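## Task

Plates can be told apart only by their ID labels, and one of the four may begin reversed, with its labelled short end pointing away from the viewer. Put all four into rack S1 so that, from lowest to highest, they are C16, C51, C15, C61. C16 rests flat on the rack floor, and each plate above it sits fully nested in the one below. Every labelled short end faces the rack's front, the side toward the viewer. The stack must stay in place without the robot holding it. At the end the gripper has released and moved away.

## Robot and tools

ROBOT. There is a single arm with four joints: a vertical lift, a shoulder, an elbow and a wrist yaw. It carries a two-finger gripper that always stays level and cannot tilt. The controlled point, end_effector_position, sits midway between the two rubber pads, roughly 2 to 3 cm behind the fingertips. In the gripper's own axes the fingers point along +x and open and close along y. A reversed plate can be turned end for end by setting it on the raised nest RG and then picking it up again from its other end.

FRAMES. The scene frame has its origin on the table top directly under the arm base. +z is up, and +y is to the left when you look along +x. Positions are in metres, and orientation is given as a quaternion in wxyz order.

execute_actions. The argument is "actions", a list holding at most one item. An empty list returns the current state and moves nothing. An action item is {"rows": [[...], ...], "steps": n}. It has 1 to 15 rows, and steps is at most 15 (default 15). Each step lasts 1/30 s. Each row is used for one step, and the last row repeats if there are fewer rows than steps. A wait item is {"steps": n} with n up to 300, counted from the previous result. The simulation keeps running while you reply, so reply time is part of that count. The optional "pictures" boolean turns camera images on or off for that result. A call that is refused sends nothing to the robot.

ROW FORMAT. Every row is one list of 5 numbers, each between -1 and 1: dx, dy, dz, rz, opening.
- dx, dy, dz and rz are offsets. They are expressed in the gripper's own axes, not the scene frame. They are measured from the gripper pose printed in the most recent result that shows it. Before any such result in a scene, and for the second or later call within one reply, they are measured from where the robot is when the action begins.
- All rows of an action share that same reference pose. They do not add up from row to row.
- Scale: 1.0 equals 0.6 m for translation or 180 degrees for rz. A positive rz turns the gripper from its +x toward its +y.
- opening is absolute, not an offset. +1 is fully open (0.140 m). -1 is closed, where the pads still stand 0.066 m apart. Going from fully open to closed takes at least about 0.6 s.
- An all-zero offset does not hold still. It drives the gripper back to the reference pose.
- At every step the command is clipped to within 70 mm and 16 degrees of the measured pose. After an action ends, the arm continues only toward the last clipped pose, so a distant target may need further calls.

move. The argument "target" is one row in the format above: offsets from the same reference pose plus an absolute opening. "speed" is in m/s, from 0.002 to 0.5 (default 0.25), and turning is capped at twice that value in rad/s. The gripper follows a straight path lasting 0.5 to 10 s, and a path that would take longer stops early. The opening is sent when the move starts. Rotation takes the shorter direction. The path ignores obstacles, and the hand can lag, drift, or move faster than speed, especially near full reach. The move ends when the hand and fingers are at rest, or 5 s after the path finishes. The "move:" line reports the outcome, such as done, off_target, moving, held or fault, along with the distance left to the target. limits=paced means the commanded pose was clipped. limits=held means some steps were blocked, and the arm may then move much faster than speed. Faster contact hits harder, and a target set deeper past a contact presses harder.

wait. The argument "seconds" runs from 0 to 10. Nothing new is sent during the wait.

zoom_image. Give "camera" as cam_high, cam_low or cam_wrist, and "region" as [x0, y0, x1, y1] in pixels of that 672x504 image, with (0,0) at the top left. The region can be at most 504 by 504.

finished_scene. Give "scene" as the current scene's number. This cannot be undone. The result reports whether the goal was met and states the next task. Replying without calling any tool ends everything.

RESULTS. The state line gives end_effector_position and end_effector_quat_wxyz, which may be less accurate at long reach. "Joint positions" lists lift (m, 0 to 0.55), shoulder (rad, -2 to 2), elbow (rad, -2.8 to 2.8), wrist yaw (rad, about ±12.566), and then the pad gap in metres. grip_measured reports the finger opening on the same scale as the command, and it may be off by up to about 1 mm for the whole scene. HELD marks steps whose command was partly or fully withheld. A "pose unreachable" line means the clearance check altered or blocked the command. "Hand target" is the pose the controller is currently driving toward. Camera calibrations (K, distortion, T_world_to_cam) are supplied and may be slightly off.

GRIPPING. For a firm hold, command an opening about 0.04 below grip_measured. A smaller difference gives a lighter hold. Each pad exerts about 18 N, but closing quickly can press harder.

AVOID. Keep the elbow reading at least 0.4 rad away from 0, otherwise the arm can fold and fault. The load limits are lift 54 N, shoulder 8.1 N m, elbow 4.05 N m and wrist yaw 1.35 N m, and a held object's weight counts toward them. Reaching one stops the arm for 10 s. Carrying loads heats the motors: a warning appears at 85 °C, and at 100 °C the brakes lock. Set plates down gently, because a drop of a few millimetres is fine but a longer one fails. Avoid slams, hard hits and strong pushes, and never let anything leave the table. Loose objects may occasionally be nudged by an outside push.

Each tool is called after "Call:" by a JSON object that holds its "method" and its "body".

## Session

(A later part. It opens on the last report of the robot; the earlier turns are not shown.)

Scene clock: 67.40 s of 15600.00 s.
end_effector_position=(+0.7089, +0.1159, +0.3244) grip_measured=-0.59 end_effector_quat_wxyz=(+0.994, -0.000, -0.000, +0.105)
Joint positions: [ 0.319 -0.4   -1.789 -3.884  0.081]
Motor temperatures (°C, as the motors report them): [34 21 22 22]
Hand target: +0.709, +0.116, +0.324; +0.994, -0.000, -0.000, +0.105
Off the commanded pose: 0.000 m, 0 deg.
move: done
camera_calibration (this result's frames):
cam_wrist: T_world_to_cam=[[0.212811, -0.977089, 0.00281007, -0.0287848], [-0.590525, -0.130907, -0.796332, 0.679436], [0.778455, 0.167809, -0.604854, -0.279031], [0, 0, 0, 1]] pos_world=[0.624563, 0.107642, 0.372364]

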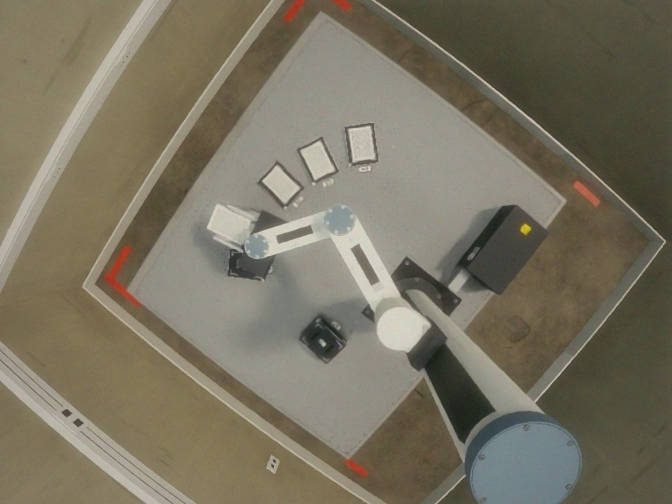

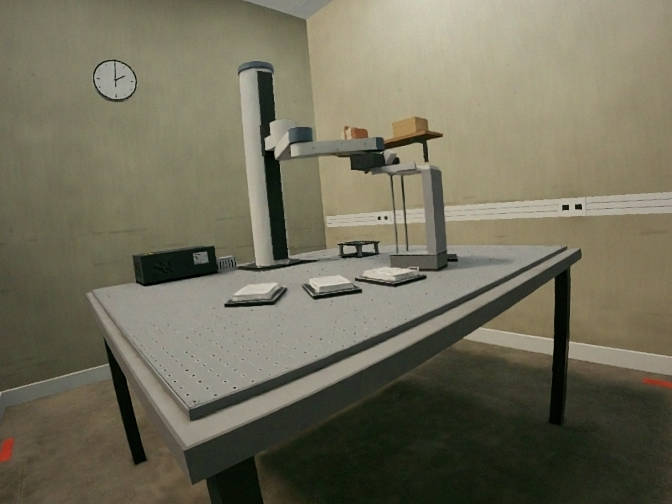

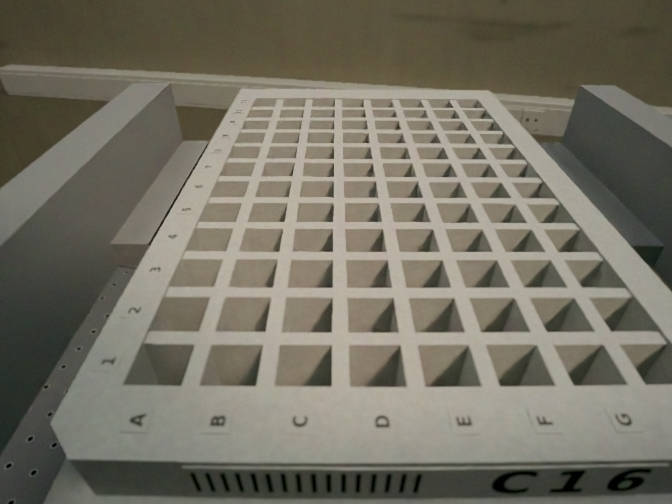

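Call:
{"method": "move", "body": {"target": [0,0,-0.008,0,-0.63], "speed": 0.008}}

Scene clock: 72.13 s of 15600.00 s.
end_effector_position=(+0.7089, +0.1159, +0.3196) grip_measured=-0.59 end_effector_quat_wxyz=(+0.994, -0.000, -0.000, +0.105)
Joint positions: [ 0.315 -0.4   -1.789 -3.884  0.081]
Motor temperatures (°C, as the motors report them): [34 21 22 22]
Hand target: +0.709, +0.116, +0.320; +0.994, -0.000, -0.000, +0.105
Off the commanded pose: 0.000 m, 0 deg.
After step 90, 0.90 s passed at rest.
move: done
camera_calibration (this result's frames):
cam_wrist: T_world_to_cam=[[0.212815, -0.977089, 0.00281007, -0.0287726], [-0.590524, -0.130909, -0.796332, 0.675601], [0.778454, 0.167812, -0.604854, -0.281944], [0, 0, 0, 1]] pos_world=[0.624562, 0.107642, 0.367548]

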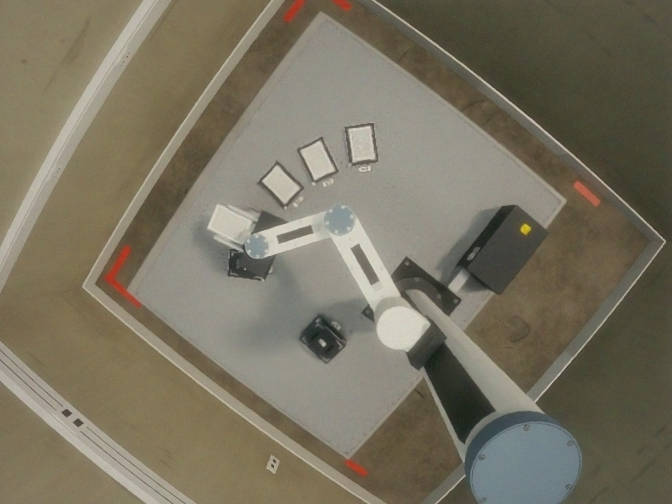

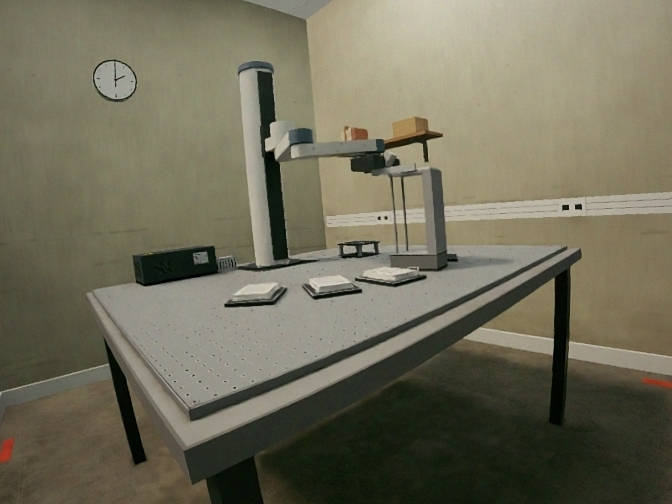

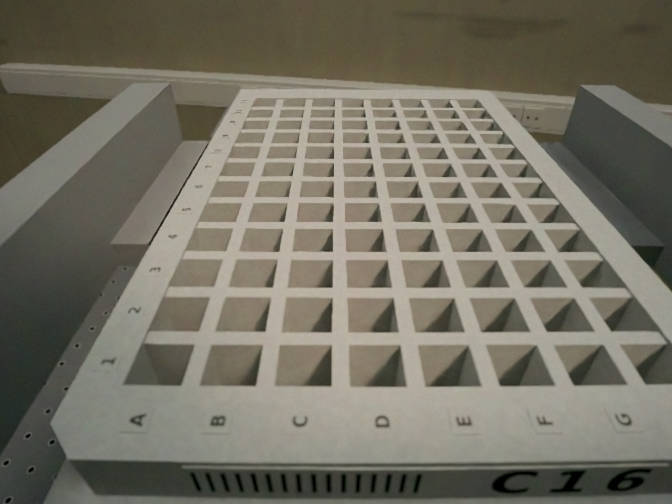

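Unchanged. A bit more to see the walls.

Call:
{"method": "move", "body": {"target": [0,0,-0.03,0,-0.63], "speed": 0.02}}

Scene clock: 76.17 s of 15600.00 s.
end_effector_position=(+0.7089, +0.1159, +0.3016) grip_measured=-0.59 end_effector_quat_wxyz=(+0.994, -0.000, -0.000, +0.105)
Joint positions: [ 0.297 -0.4   -1.789 -3.884  0.081]
Motor temperatures (°C, as the motors report them): [34 21 22 22]
Hand target: +0.709, +0.116, +0.302; +0.994, -0.000, -0.000, +0.105
Off the commanded pose: 0.000 m, 0 deg.
move: done
camera_calibration (this result's frames):
cam_wrist: T_world_to_cam=[[0.212819, -0.977088, 0.00281007, -0.0287235], [-0.590524, -0.130912, -0.796332, 0.661229], [0.778454, 0.167815, -0.604854, -0.292859], [0, 0, 0, 1]] pos_world=[0.624561, 0.107643, 0.349501]

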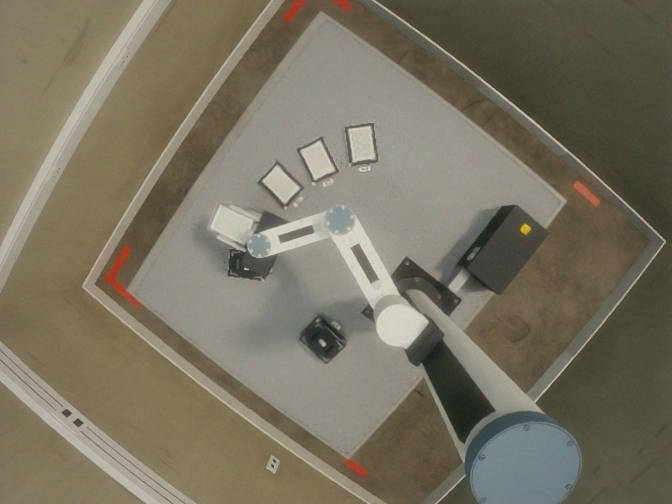

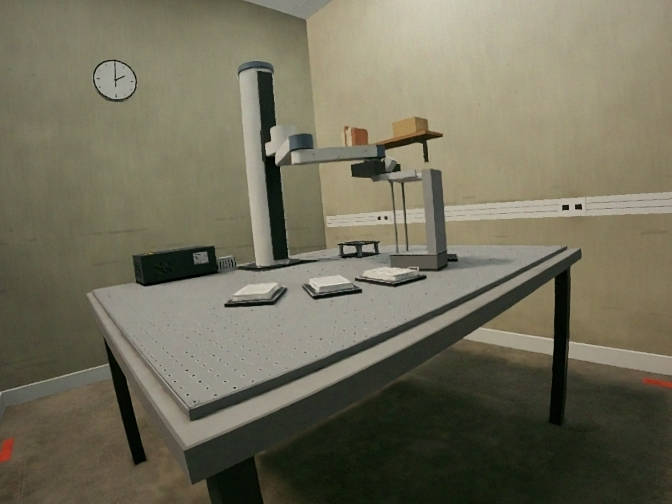

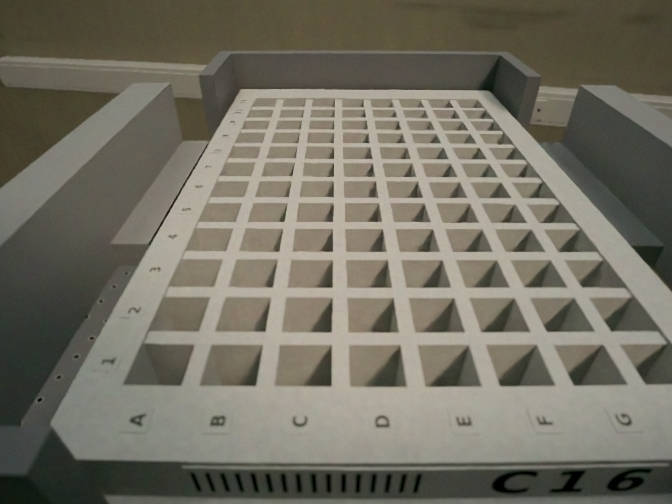

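Call:
{"method": "move", "body": {"target": [0,0,-0.364,0,-0.63], "speed": 0.18}}

Call:
{"method": "zoom_image", "body": {"camera": "cam_low", "region": [360,220,460,290]}}

Scene clock: 81.67 s of 15600.00 s.
end_effector_position=(+0.7089, +0.1159, +0.0831) grip_measured=-0.59 end_effector_quat_wxyz=(+0.994, -0.000, -0.000, +0.105)
Joint positions: [ 0.078 -0.4   -1.789 -3.884  0.081]
Motor temperatures (°C, as the motors report them): [34 21 22 22]
Hand target: +0.709, +0.116, +0.083; +0.994, -0.000, -0.000, +0.105
Off the commanded pose: 0.000 m, 0 deg.
After step 90, 0.93 s passed at rest.
move: done
camera_calibration (this result's frames):
cam_wrist: T_world_to_cam=[[0.212919, -0.977066, 0.00281007, -0.0281499], [-0.59051, -0.130972, -0.796332, 0.487262], [0.778436, 0.167894, -0.604854, -0.424972], [0, 0, 0, 1]] pos_world=[0.624541, 0.107664, 0.131055]

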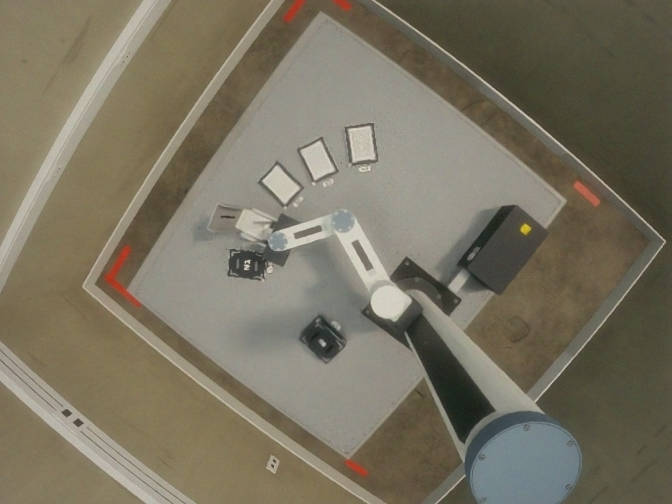

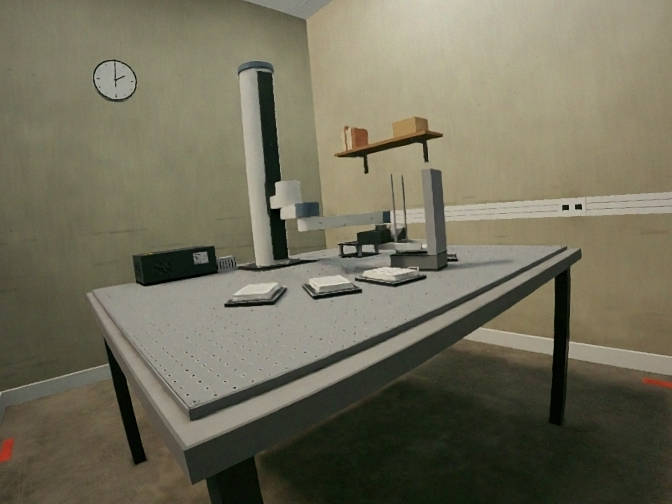

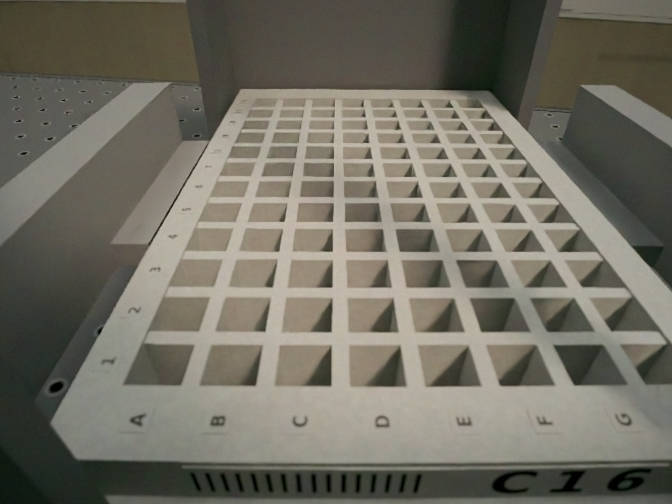

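Region (360, 220, 460, 290) of cam_low's 672x504 image, scaled by 5.040, with more detail than that image has; it fills the top 353 rows of this view, and the rest is white.

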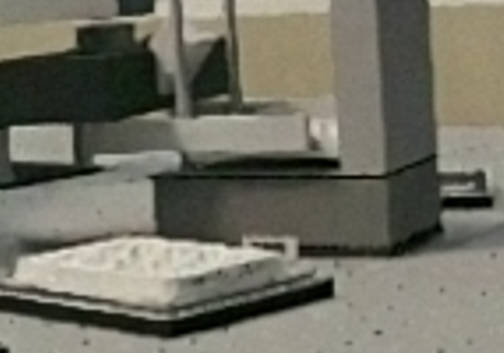

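Call:
{"method": "move", "body": {"target": [0,0,-0.0107,0,-0.63], "speed": 0.008}}

Call:
{"method": "zoom_image", "body": {"camera": "cam_low", "region": [360,220,460,290]}}

Scene clock: 85.07 s of 15600.00 s.
end_effector_position=(+0.7089, +0.1159, +0.0767) grip_measured=-0.59 end_effector_quat_wxyz=(+0.994, -0.000, -0.000, +0.105)
Joint positions: [ 0.072 -0.4   -1.789 -3.884  0.081]
Motor temperatures (°C, as the motors report them): [34 21 22 22]
Hand target: +0.709, +0.116, +0.077; +0.994, -0.000, -0.000, +0.105
Off the commanded pose: 0.000 m, 0 deg.
move: done
camera_calibration (this result's frames):
cam_wrist: T_world_to_cam=[[0.212918, -0.977066, 0.00281007, -0.0281317], [-0.59051, -0.130972, -0.796332, 0.48214], [0.778436, 0.167894, -0.604854, -0.428862], [0, 0, 0, 1]] pos_world=[0.624541, 0.107664, 0.124624]

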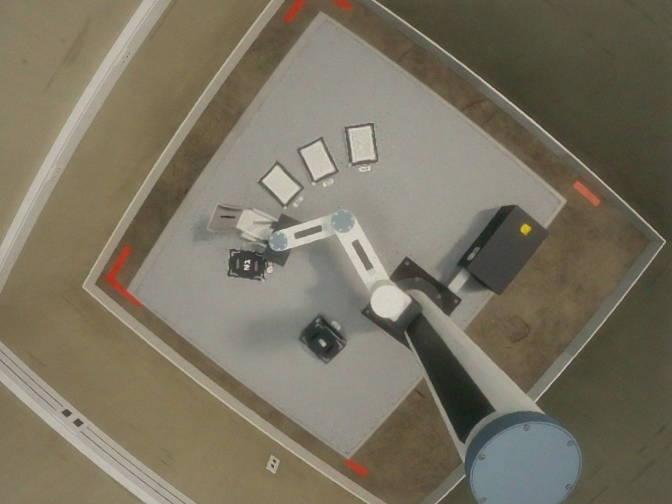

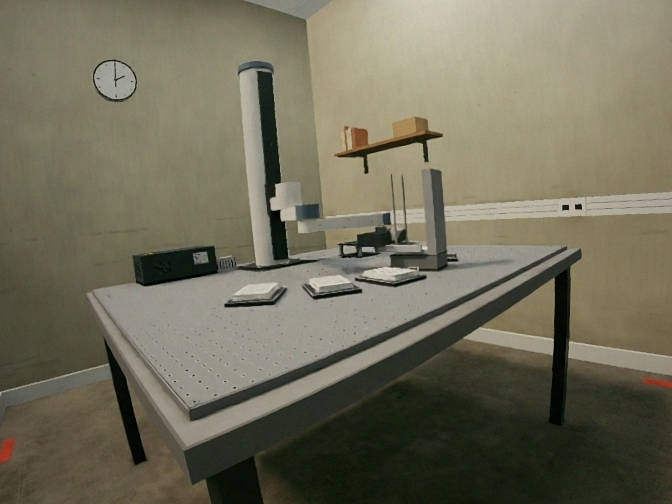

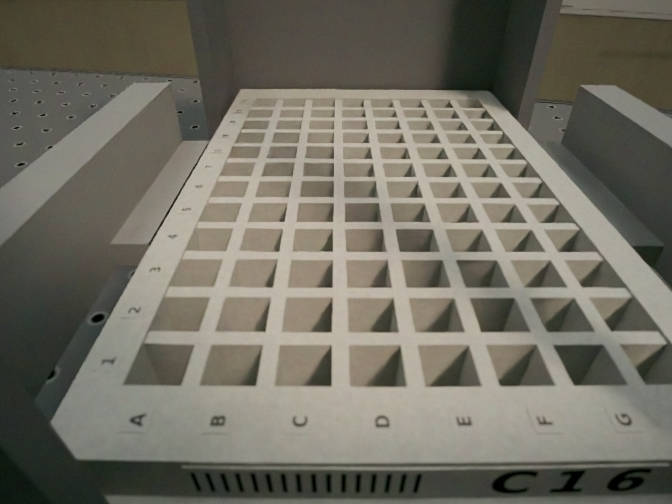

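Region (360, 220, 460, 290) of cam_low's 672x504 image, scaled by 5.040, with more detail than that image has; it fills the top 353 rows of this view, and the rest is white.

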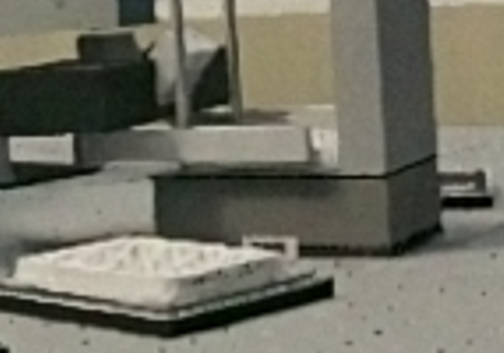

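Call:
{"method": "move", "body": {"target": [0,0,-0.002,0,-0.63], "speed": 0.004}}

Scene clock: 87.77 s of 15600.00 s.
end_effector_position=(+0.7089, +0.1159, +0.0763) grip_measured=-0.59 end_effector_quat_wxyz=(+0.994, -0.000, -0.000, +0.105)
Joint positions: [ 0.071 -0.4   -1.789 -3.884  0.081]
Motor temperatures (°C, as the motors report them): [34 21 22 22]
Hand target: +0.709, +0.116, +0.075; +0.994, -0.000, -0.000, +0.105
Off the commanded pose: 0.001 m, 0 deg.
move: done
camera_calibration (this result's frames):
cam_wrist: T_world_to_cam=[[0.212925, -0.977064, 0.00281007, -0.0281399], [-0.590509, -0.130976, -0.796332, 0.481861], [0.778435, 0.1679, -0.604854, -0.429054], [0, 0, 0, 1]] pos_world=[0.624526, 0.107656, 0.124285]

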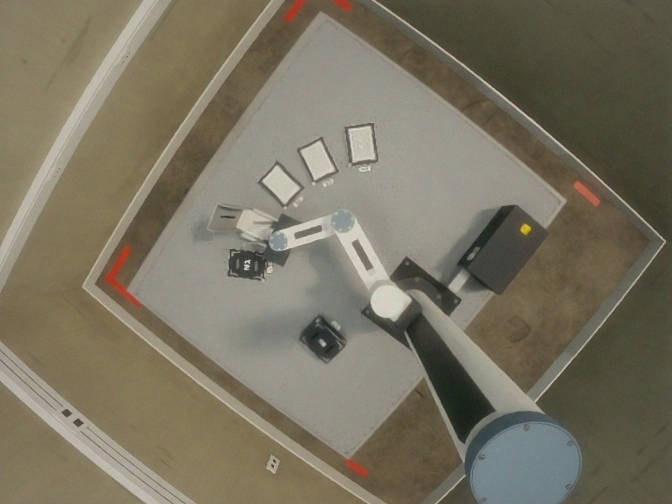

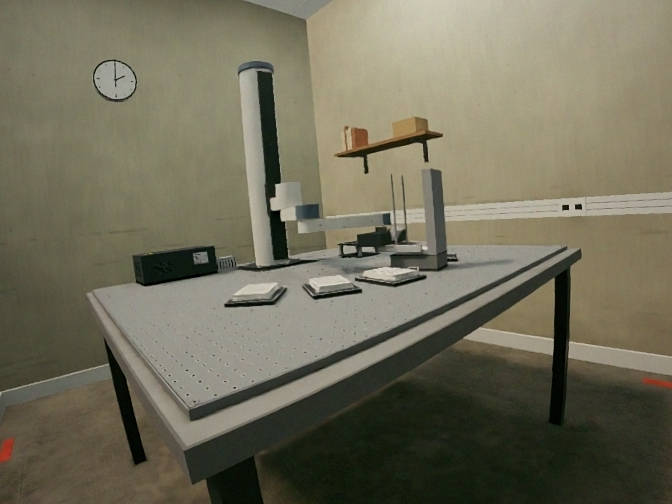

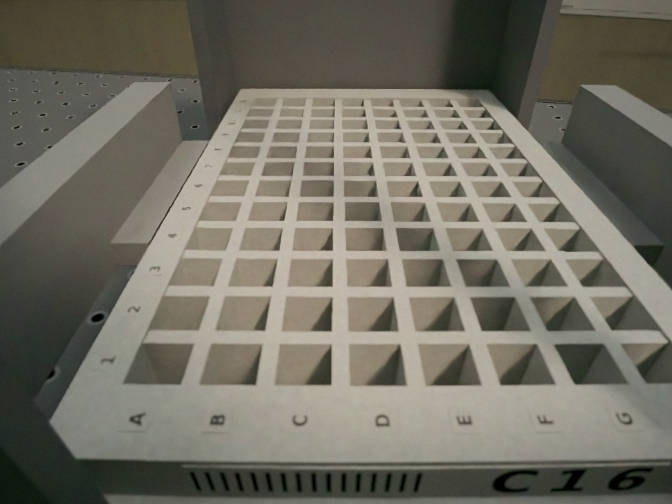

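Call:
{"method": "move", "body": {"target": [0,0,0.0005,0,0.1]}}

Call:
{"method": "move", "body": {"target": [-0.22,0,0.0575,0,0.1], "speed": 0.3}}

Call:
{"method": "move", "body": {"target": [-0.1085,-0.454,0,-0.2096,0.1], "speed": 0.35}}

Call:
{"method": "zoom_image", "body": {"camera": "cam_wrist", "region": [200,130,536,380]}}

Scene clock: 96.37 s of 15600.00 s.
end_effector_position=(+0.7089, +0.1159, +0.0766) grip_measured=+0.10 end_effector_quat_wxyz=(+0.994, -0.000, -0.000, +0.105)
Joint positions: [ 0.072 -0.4   -1.789 -3.884  0.107]
Motor temperatures (°C, as the motors report them): [33 21 22 22]
Hand target: +0.709, +0.116, +0.077; +0.994, -0.000, -0.000, +0.105
Off the commanded pose: 0.000 m, 0 deg.
After step 90, 4.90 s passed at rest.
move: done
camera_calibration (this result's frames):
cam_wrist: T_world_to_cam=[[0.212924, -0.977065, 0.00281007, -0.0281395], [-0.59051, -0.130975, -0.796332, 0.482074], [0.778435, 0.167899, -0.604854, -0.428894], [0, 0, 0, 1]] pos_world=[0.624527, 0.107657, 0.124552]

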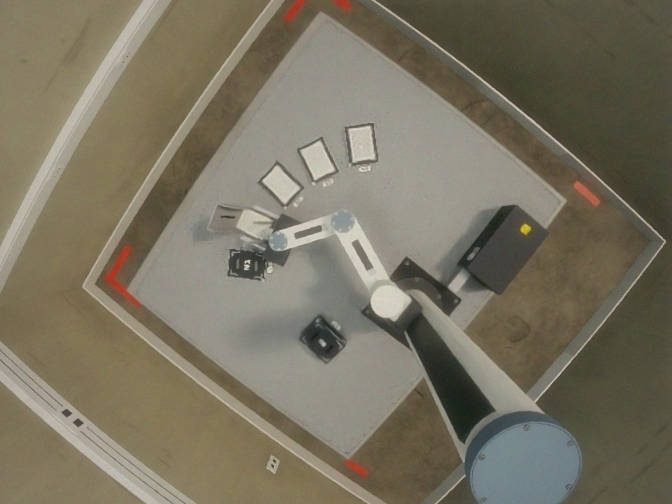

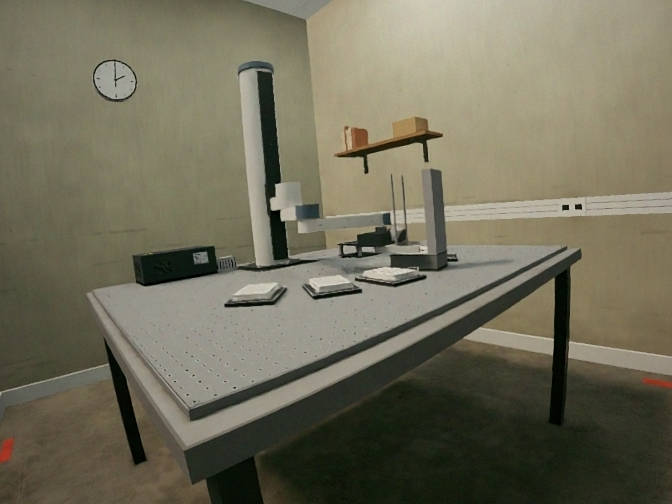

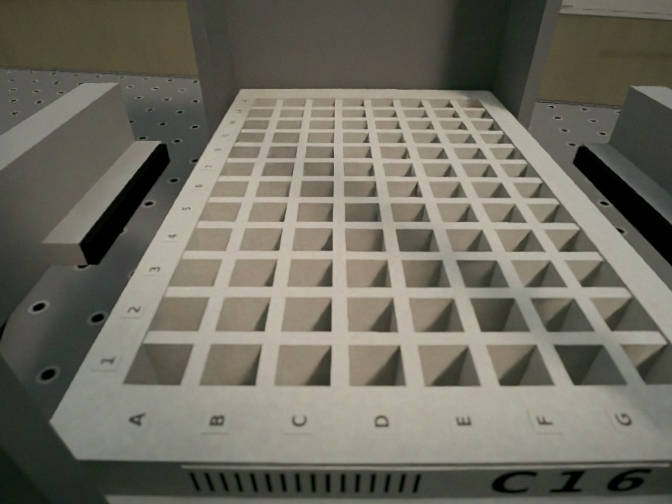

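Scene clock: 97.27 s of 15600.00 s.
end_effector_position=(+0.5797, +0.0885, +0.1111) grip_measured=+0.10 end_effector_quat_wxyz=(+0.994, -0.000, -0.000, +0.105)
Joint positions: [ 0.106 -0.678 -1.101 -4.293  0.107]
Motor temperatures (°C, as the motors report them): [34 21 22 22]
Hand target: +0.580, +0.088, +0.111; +0.994, -0.000, -0.000, +0.105
Off the commanded pose: 0.000 m, 0 deg.
move: done
camera_calibration (this result's frames):
cam_wrist: T_world_to_cam=[[0.213466, -0.976947, 0.00281007, -0.0278053], [-0.590437, -0.131303, -0.796332, 0.429661], [0.778342, 0.16833, -0.604854, -0.302792], [0, 0, 0, 1]] pos_world=[0.495299, 0.0802204, 0.159086]

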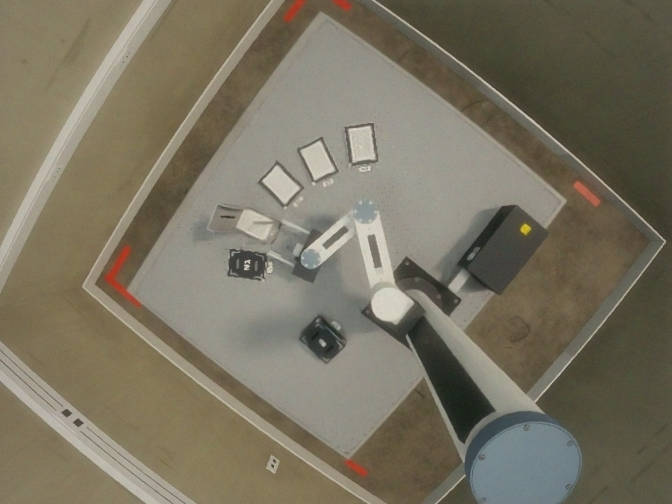

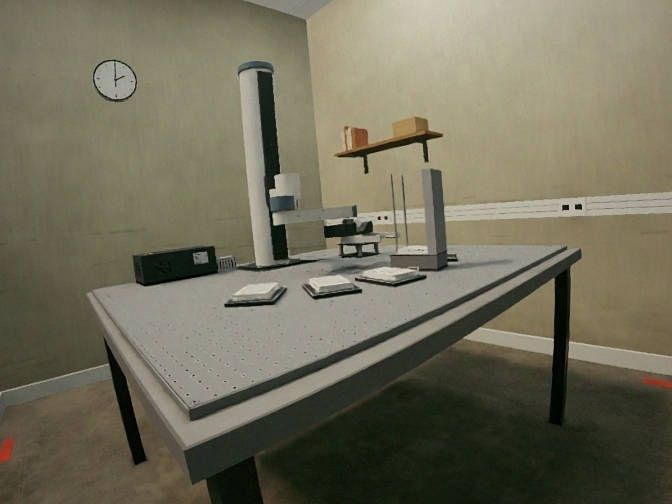

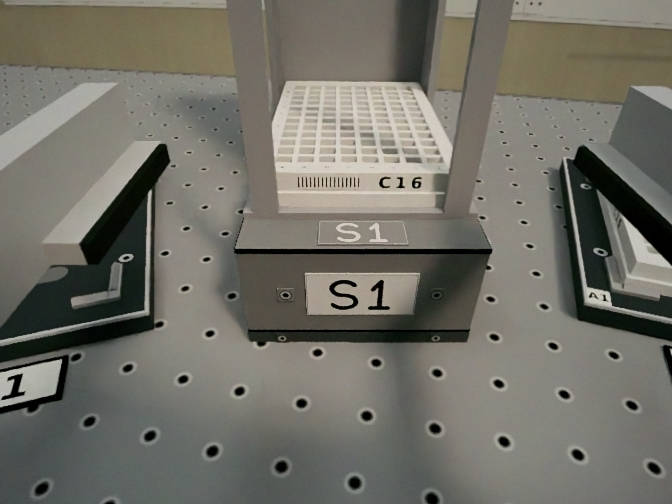

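Scene clock: 98.60 s of 15600.00 s.
end_effector_position=(+0.5728, -0.1916, +0.1111) grip_measured=+0.10 end_effector_quat_wxyz=(+0.975, -0.000, -0.000, -0.222)
Joint positions: [ 0.106 -1.297 -1.229 -4.206  0.107]
Motor temperatures (°C, as the motors report them): [34 21 22 22]
Hand target: +0.573, -0.191, +0.111; +0.975, -0.000, -0.000, -0.222
Off the commanded pose: 0.000 m, 0 deg.
move: done
camera_calibration (this result's frames):
cam_wrist: T_world_to_cam=[[-0.429767, -0.902935, 0.00281007, 0.0826346], [-0.54711, 0.257928, -0.796332, 0.43857], [0.718311, -0.343775, -0.604854, -0.313997], [0, 0, 0, 1]] pos_world=[0.501007, -0.14645, 0.159093]

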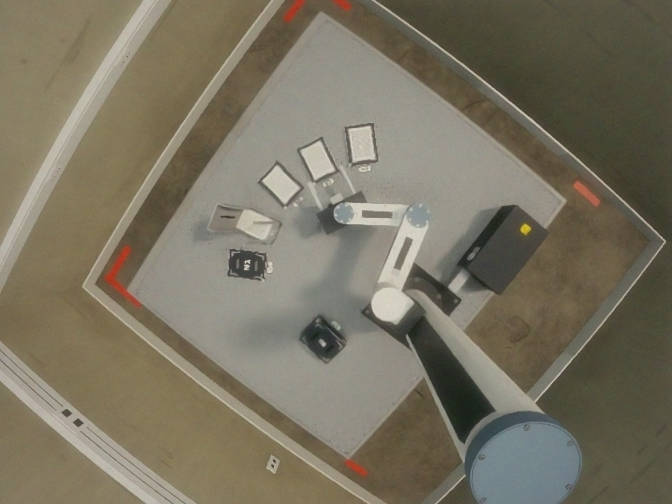

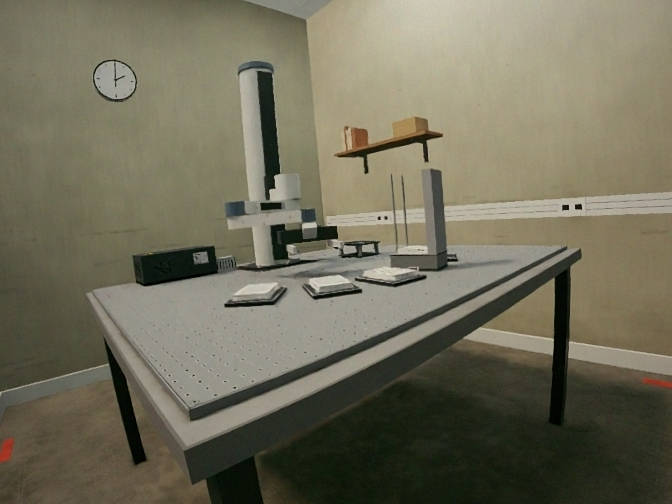

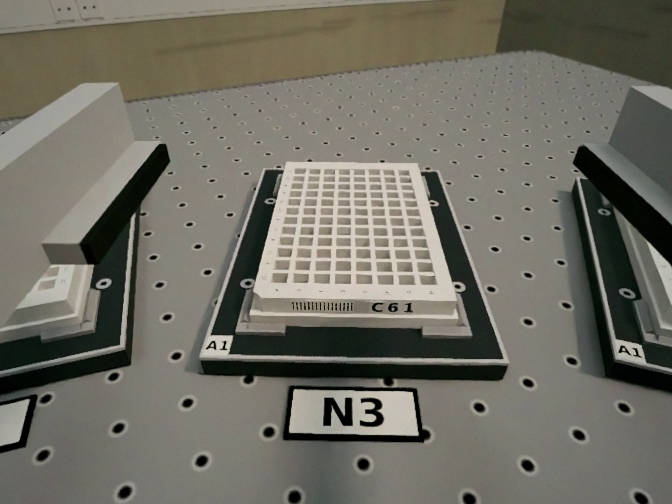

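Region (200, 130, 536, 380) of cam_wrist's 672x504 image, scaled by 1.500, with more detail than that image has; it fills the top 375 rows of this view, and the rest is white.

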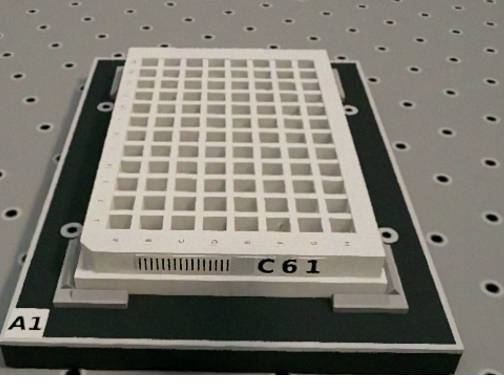

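Call:
{"method": "move", "body": {"target": [-0.0187,-0.251,0,-0.107,0.1], "speed": 0.35}}

Call:
{"method": "zoom_image", "body": {"camera": "cam_wrist", "region": [200,130,536,380]}}

Scene clock: 107.47 s of 15600.00 s.
end_effector_position=(+0.4971, -0.3225, +0.1111) grip_measured=+0.10 end_effector_quat_wxyz=(+0.924, -0.000, -0.000, -0.383)
Joint positions: [ 0.106 -1.607 -1.298 -4.164  0.107]
Motor temperatures (°C, as the motors report them): [34 21 22 22]
Hand target: +0.497, -0.322, +0.111; +0.924, -0.000, -0.000, -0.382
Off the commanded pose: 0.000 m, 0 deg.
After step 90, 5.00 s passed at rest.
move: done
camera_calibration (this result's frames):
cam_wrist: T_world_to_cam=[[-0.704195, -0.710002, 0.00281007, 0.130575], [-0.431026, 0.424349, -0.796332, 0.426939], [0.564204, -0.561983, -0.604854, -0.298455], [0, 0, 0, 1]] pos_world=[0.444362, -0.25619, 0.159096]

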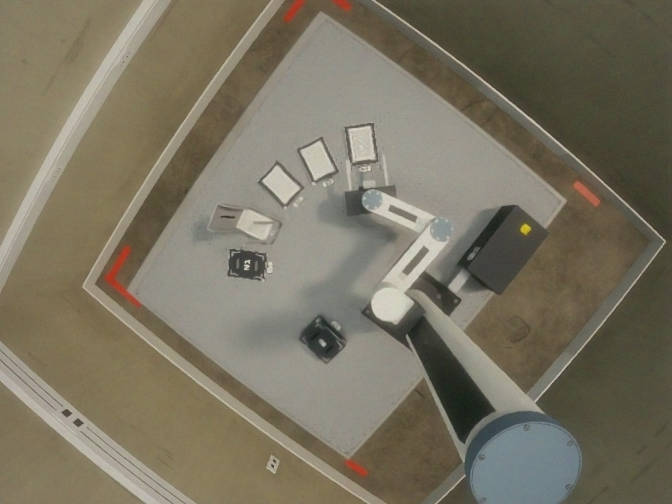

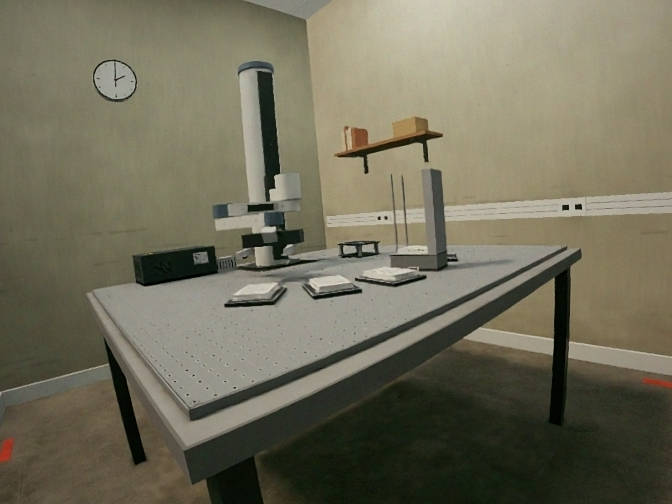

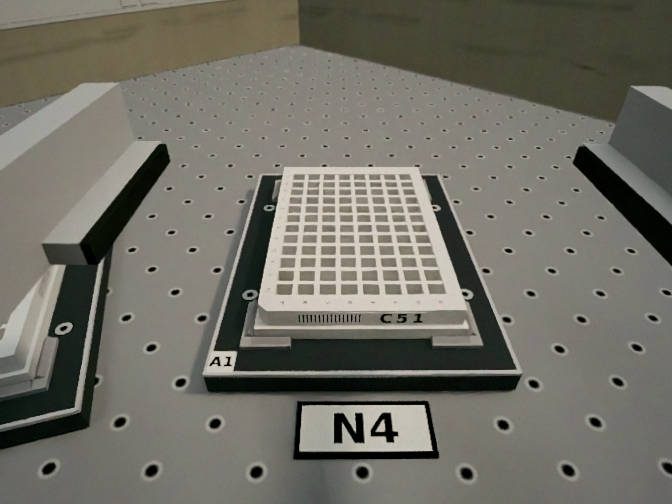

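Region (200, 130, 536, 380) of cam_wrist's 672x504 image, scaled by 1.500, with more detail than that image has; it fills the top 375 rows of this view, and the rest is white.

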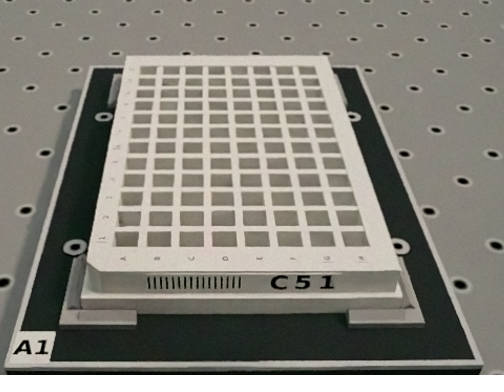

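Call:
{"method": "move", "body": {"target": [0.1638,0.0002,-0.09,0.003,0.1], "speed": 0.3}}

Call:
{"method": "move", "body": {"target": [0,0,-0.0373,0,0.1], "speed": 0.08}}

Scene clock: 112.47 s of 15600.00 s.
end_effector_position=(+0.5667, -0.3920, +0.0571) grip_measured=+0.10 end_effector_quat_wxyz=(+0.926, -0.000, -0.000, -0.379)
Joint positions: [ 0.052 -1.382 -1.838 -3.839  0.107]
Motor temperatures (°C, as the motors report them): [34 21 22 22]
Hand target: +0.567, -0.392, +0.057; +0.926, -0.000, -0.000, -0.378
Off the commanded pose: 0.000 m, 0 deg.
After step 90, 1.17 s passed at rest.
move: done
camera_calibration (this result's frames):
cam_wrist: T_world_to_cam=[[-0.697628, -0.716455, 0.00281007, 0.124124], [-0.434915, 0.420363, -0.796332, 0.444011], [0.569355, -0.556765, -0.604854, -0.410296], [0, 0, 0, 1]] pos_world=[0.513304, -0.326155, 0.105062]

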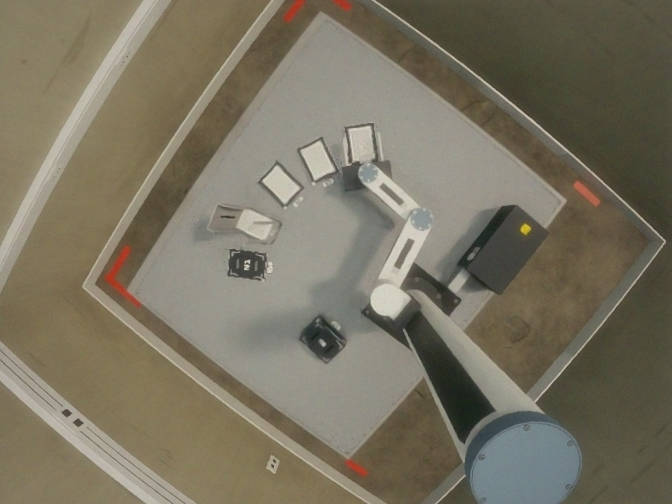

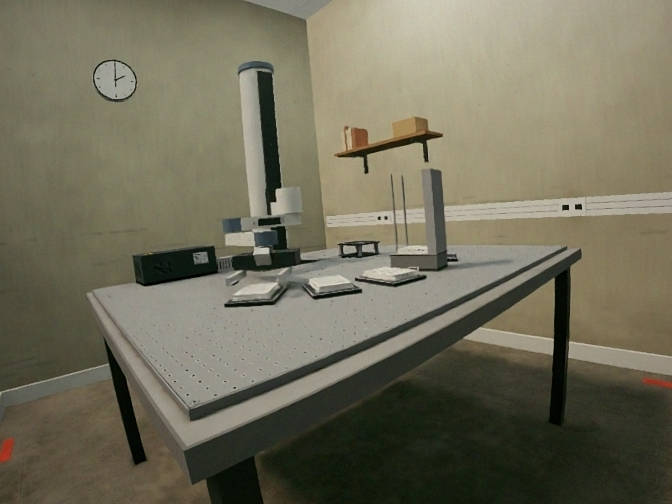

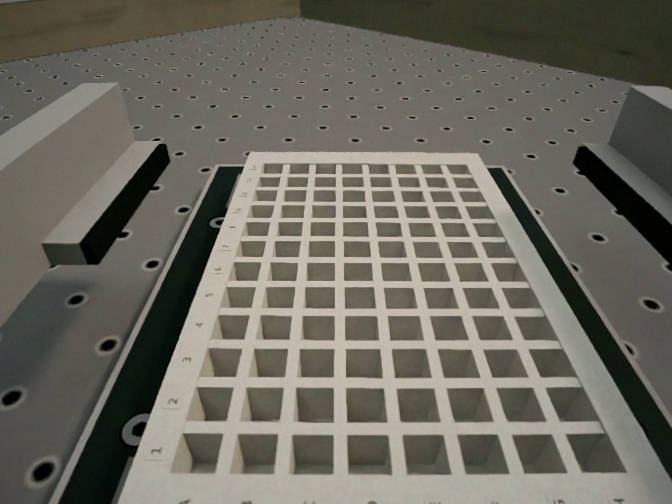

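Scene clock: 113.17 s of 15600.00 s.
end_effector_position=(+0.5667, -0.3920, +0.0347) grip_measured=+0.10 end_effector_quat_wxyz=(+0.926, -0.000, -0.000, -0.379)
Joint positions: [ 0.03  -1.382 -1.838 -3.839  0.107]
Motor temperatures (°C, as the motors report them): [34 21 22 22]
Hand target: +0.567, -0.392, +0.035; +0.926, -0.000, -0.000, -0.379
Off the commanded pose: 0.000 m, 0 deg.
move: done
camera_calibration (this result's frames):
cam_wrist: T_world_to_cam=[[-0.697615, -0.716467, 0.00281007, 0.124184], [-0.434922, 0.420355, -0.796332, 0.426163], [0.569364, -0.556755, -0.604854, -0.423855], [0, 0, 0, 1]] pos_world=[0.513308, -0.32615, 0.0826477]

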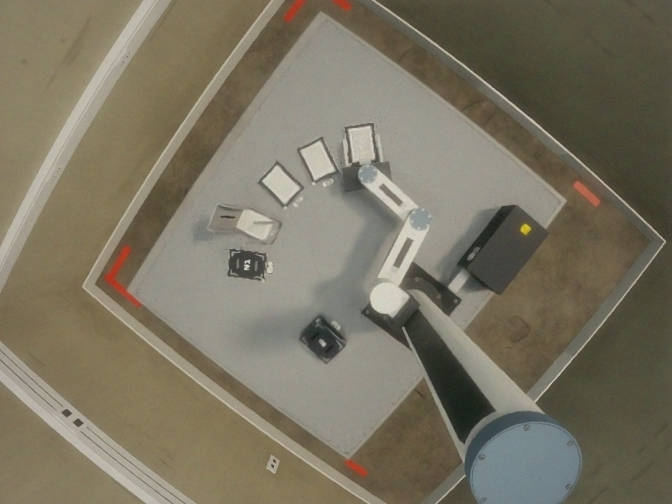

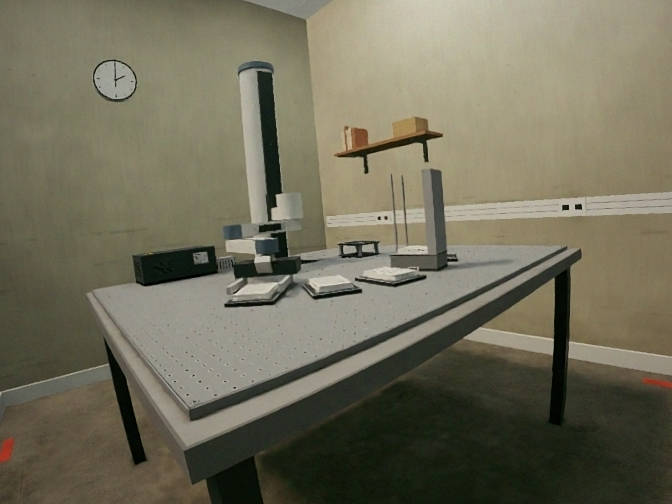

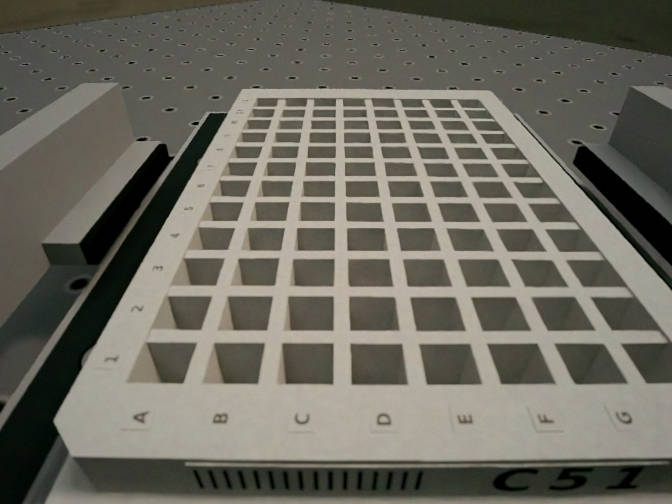

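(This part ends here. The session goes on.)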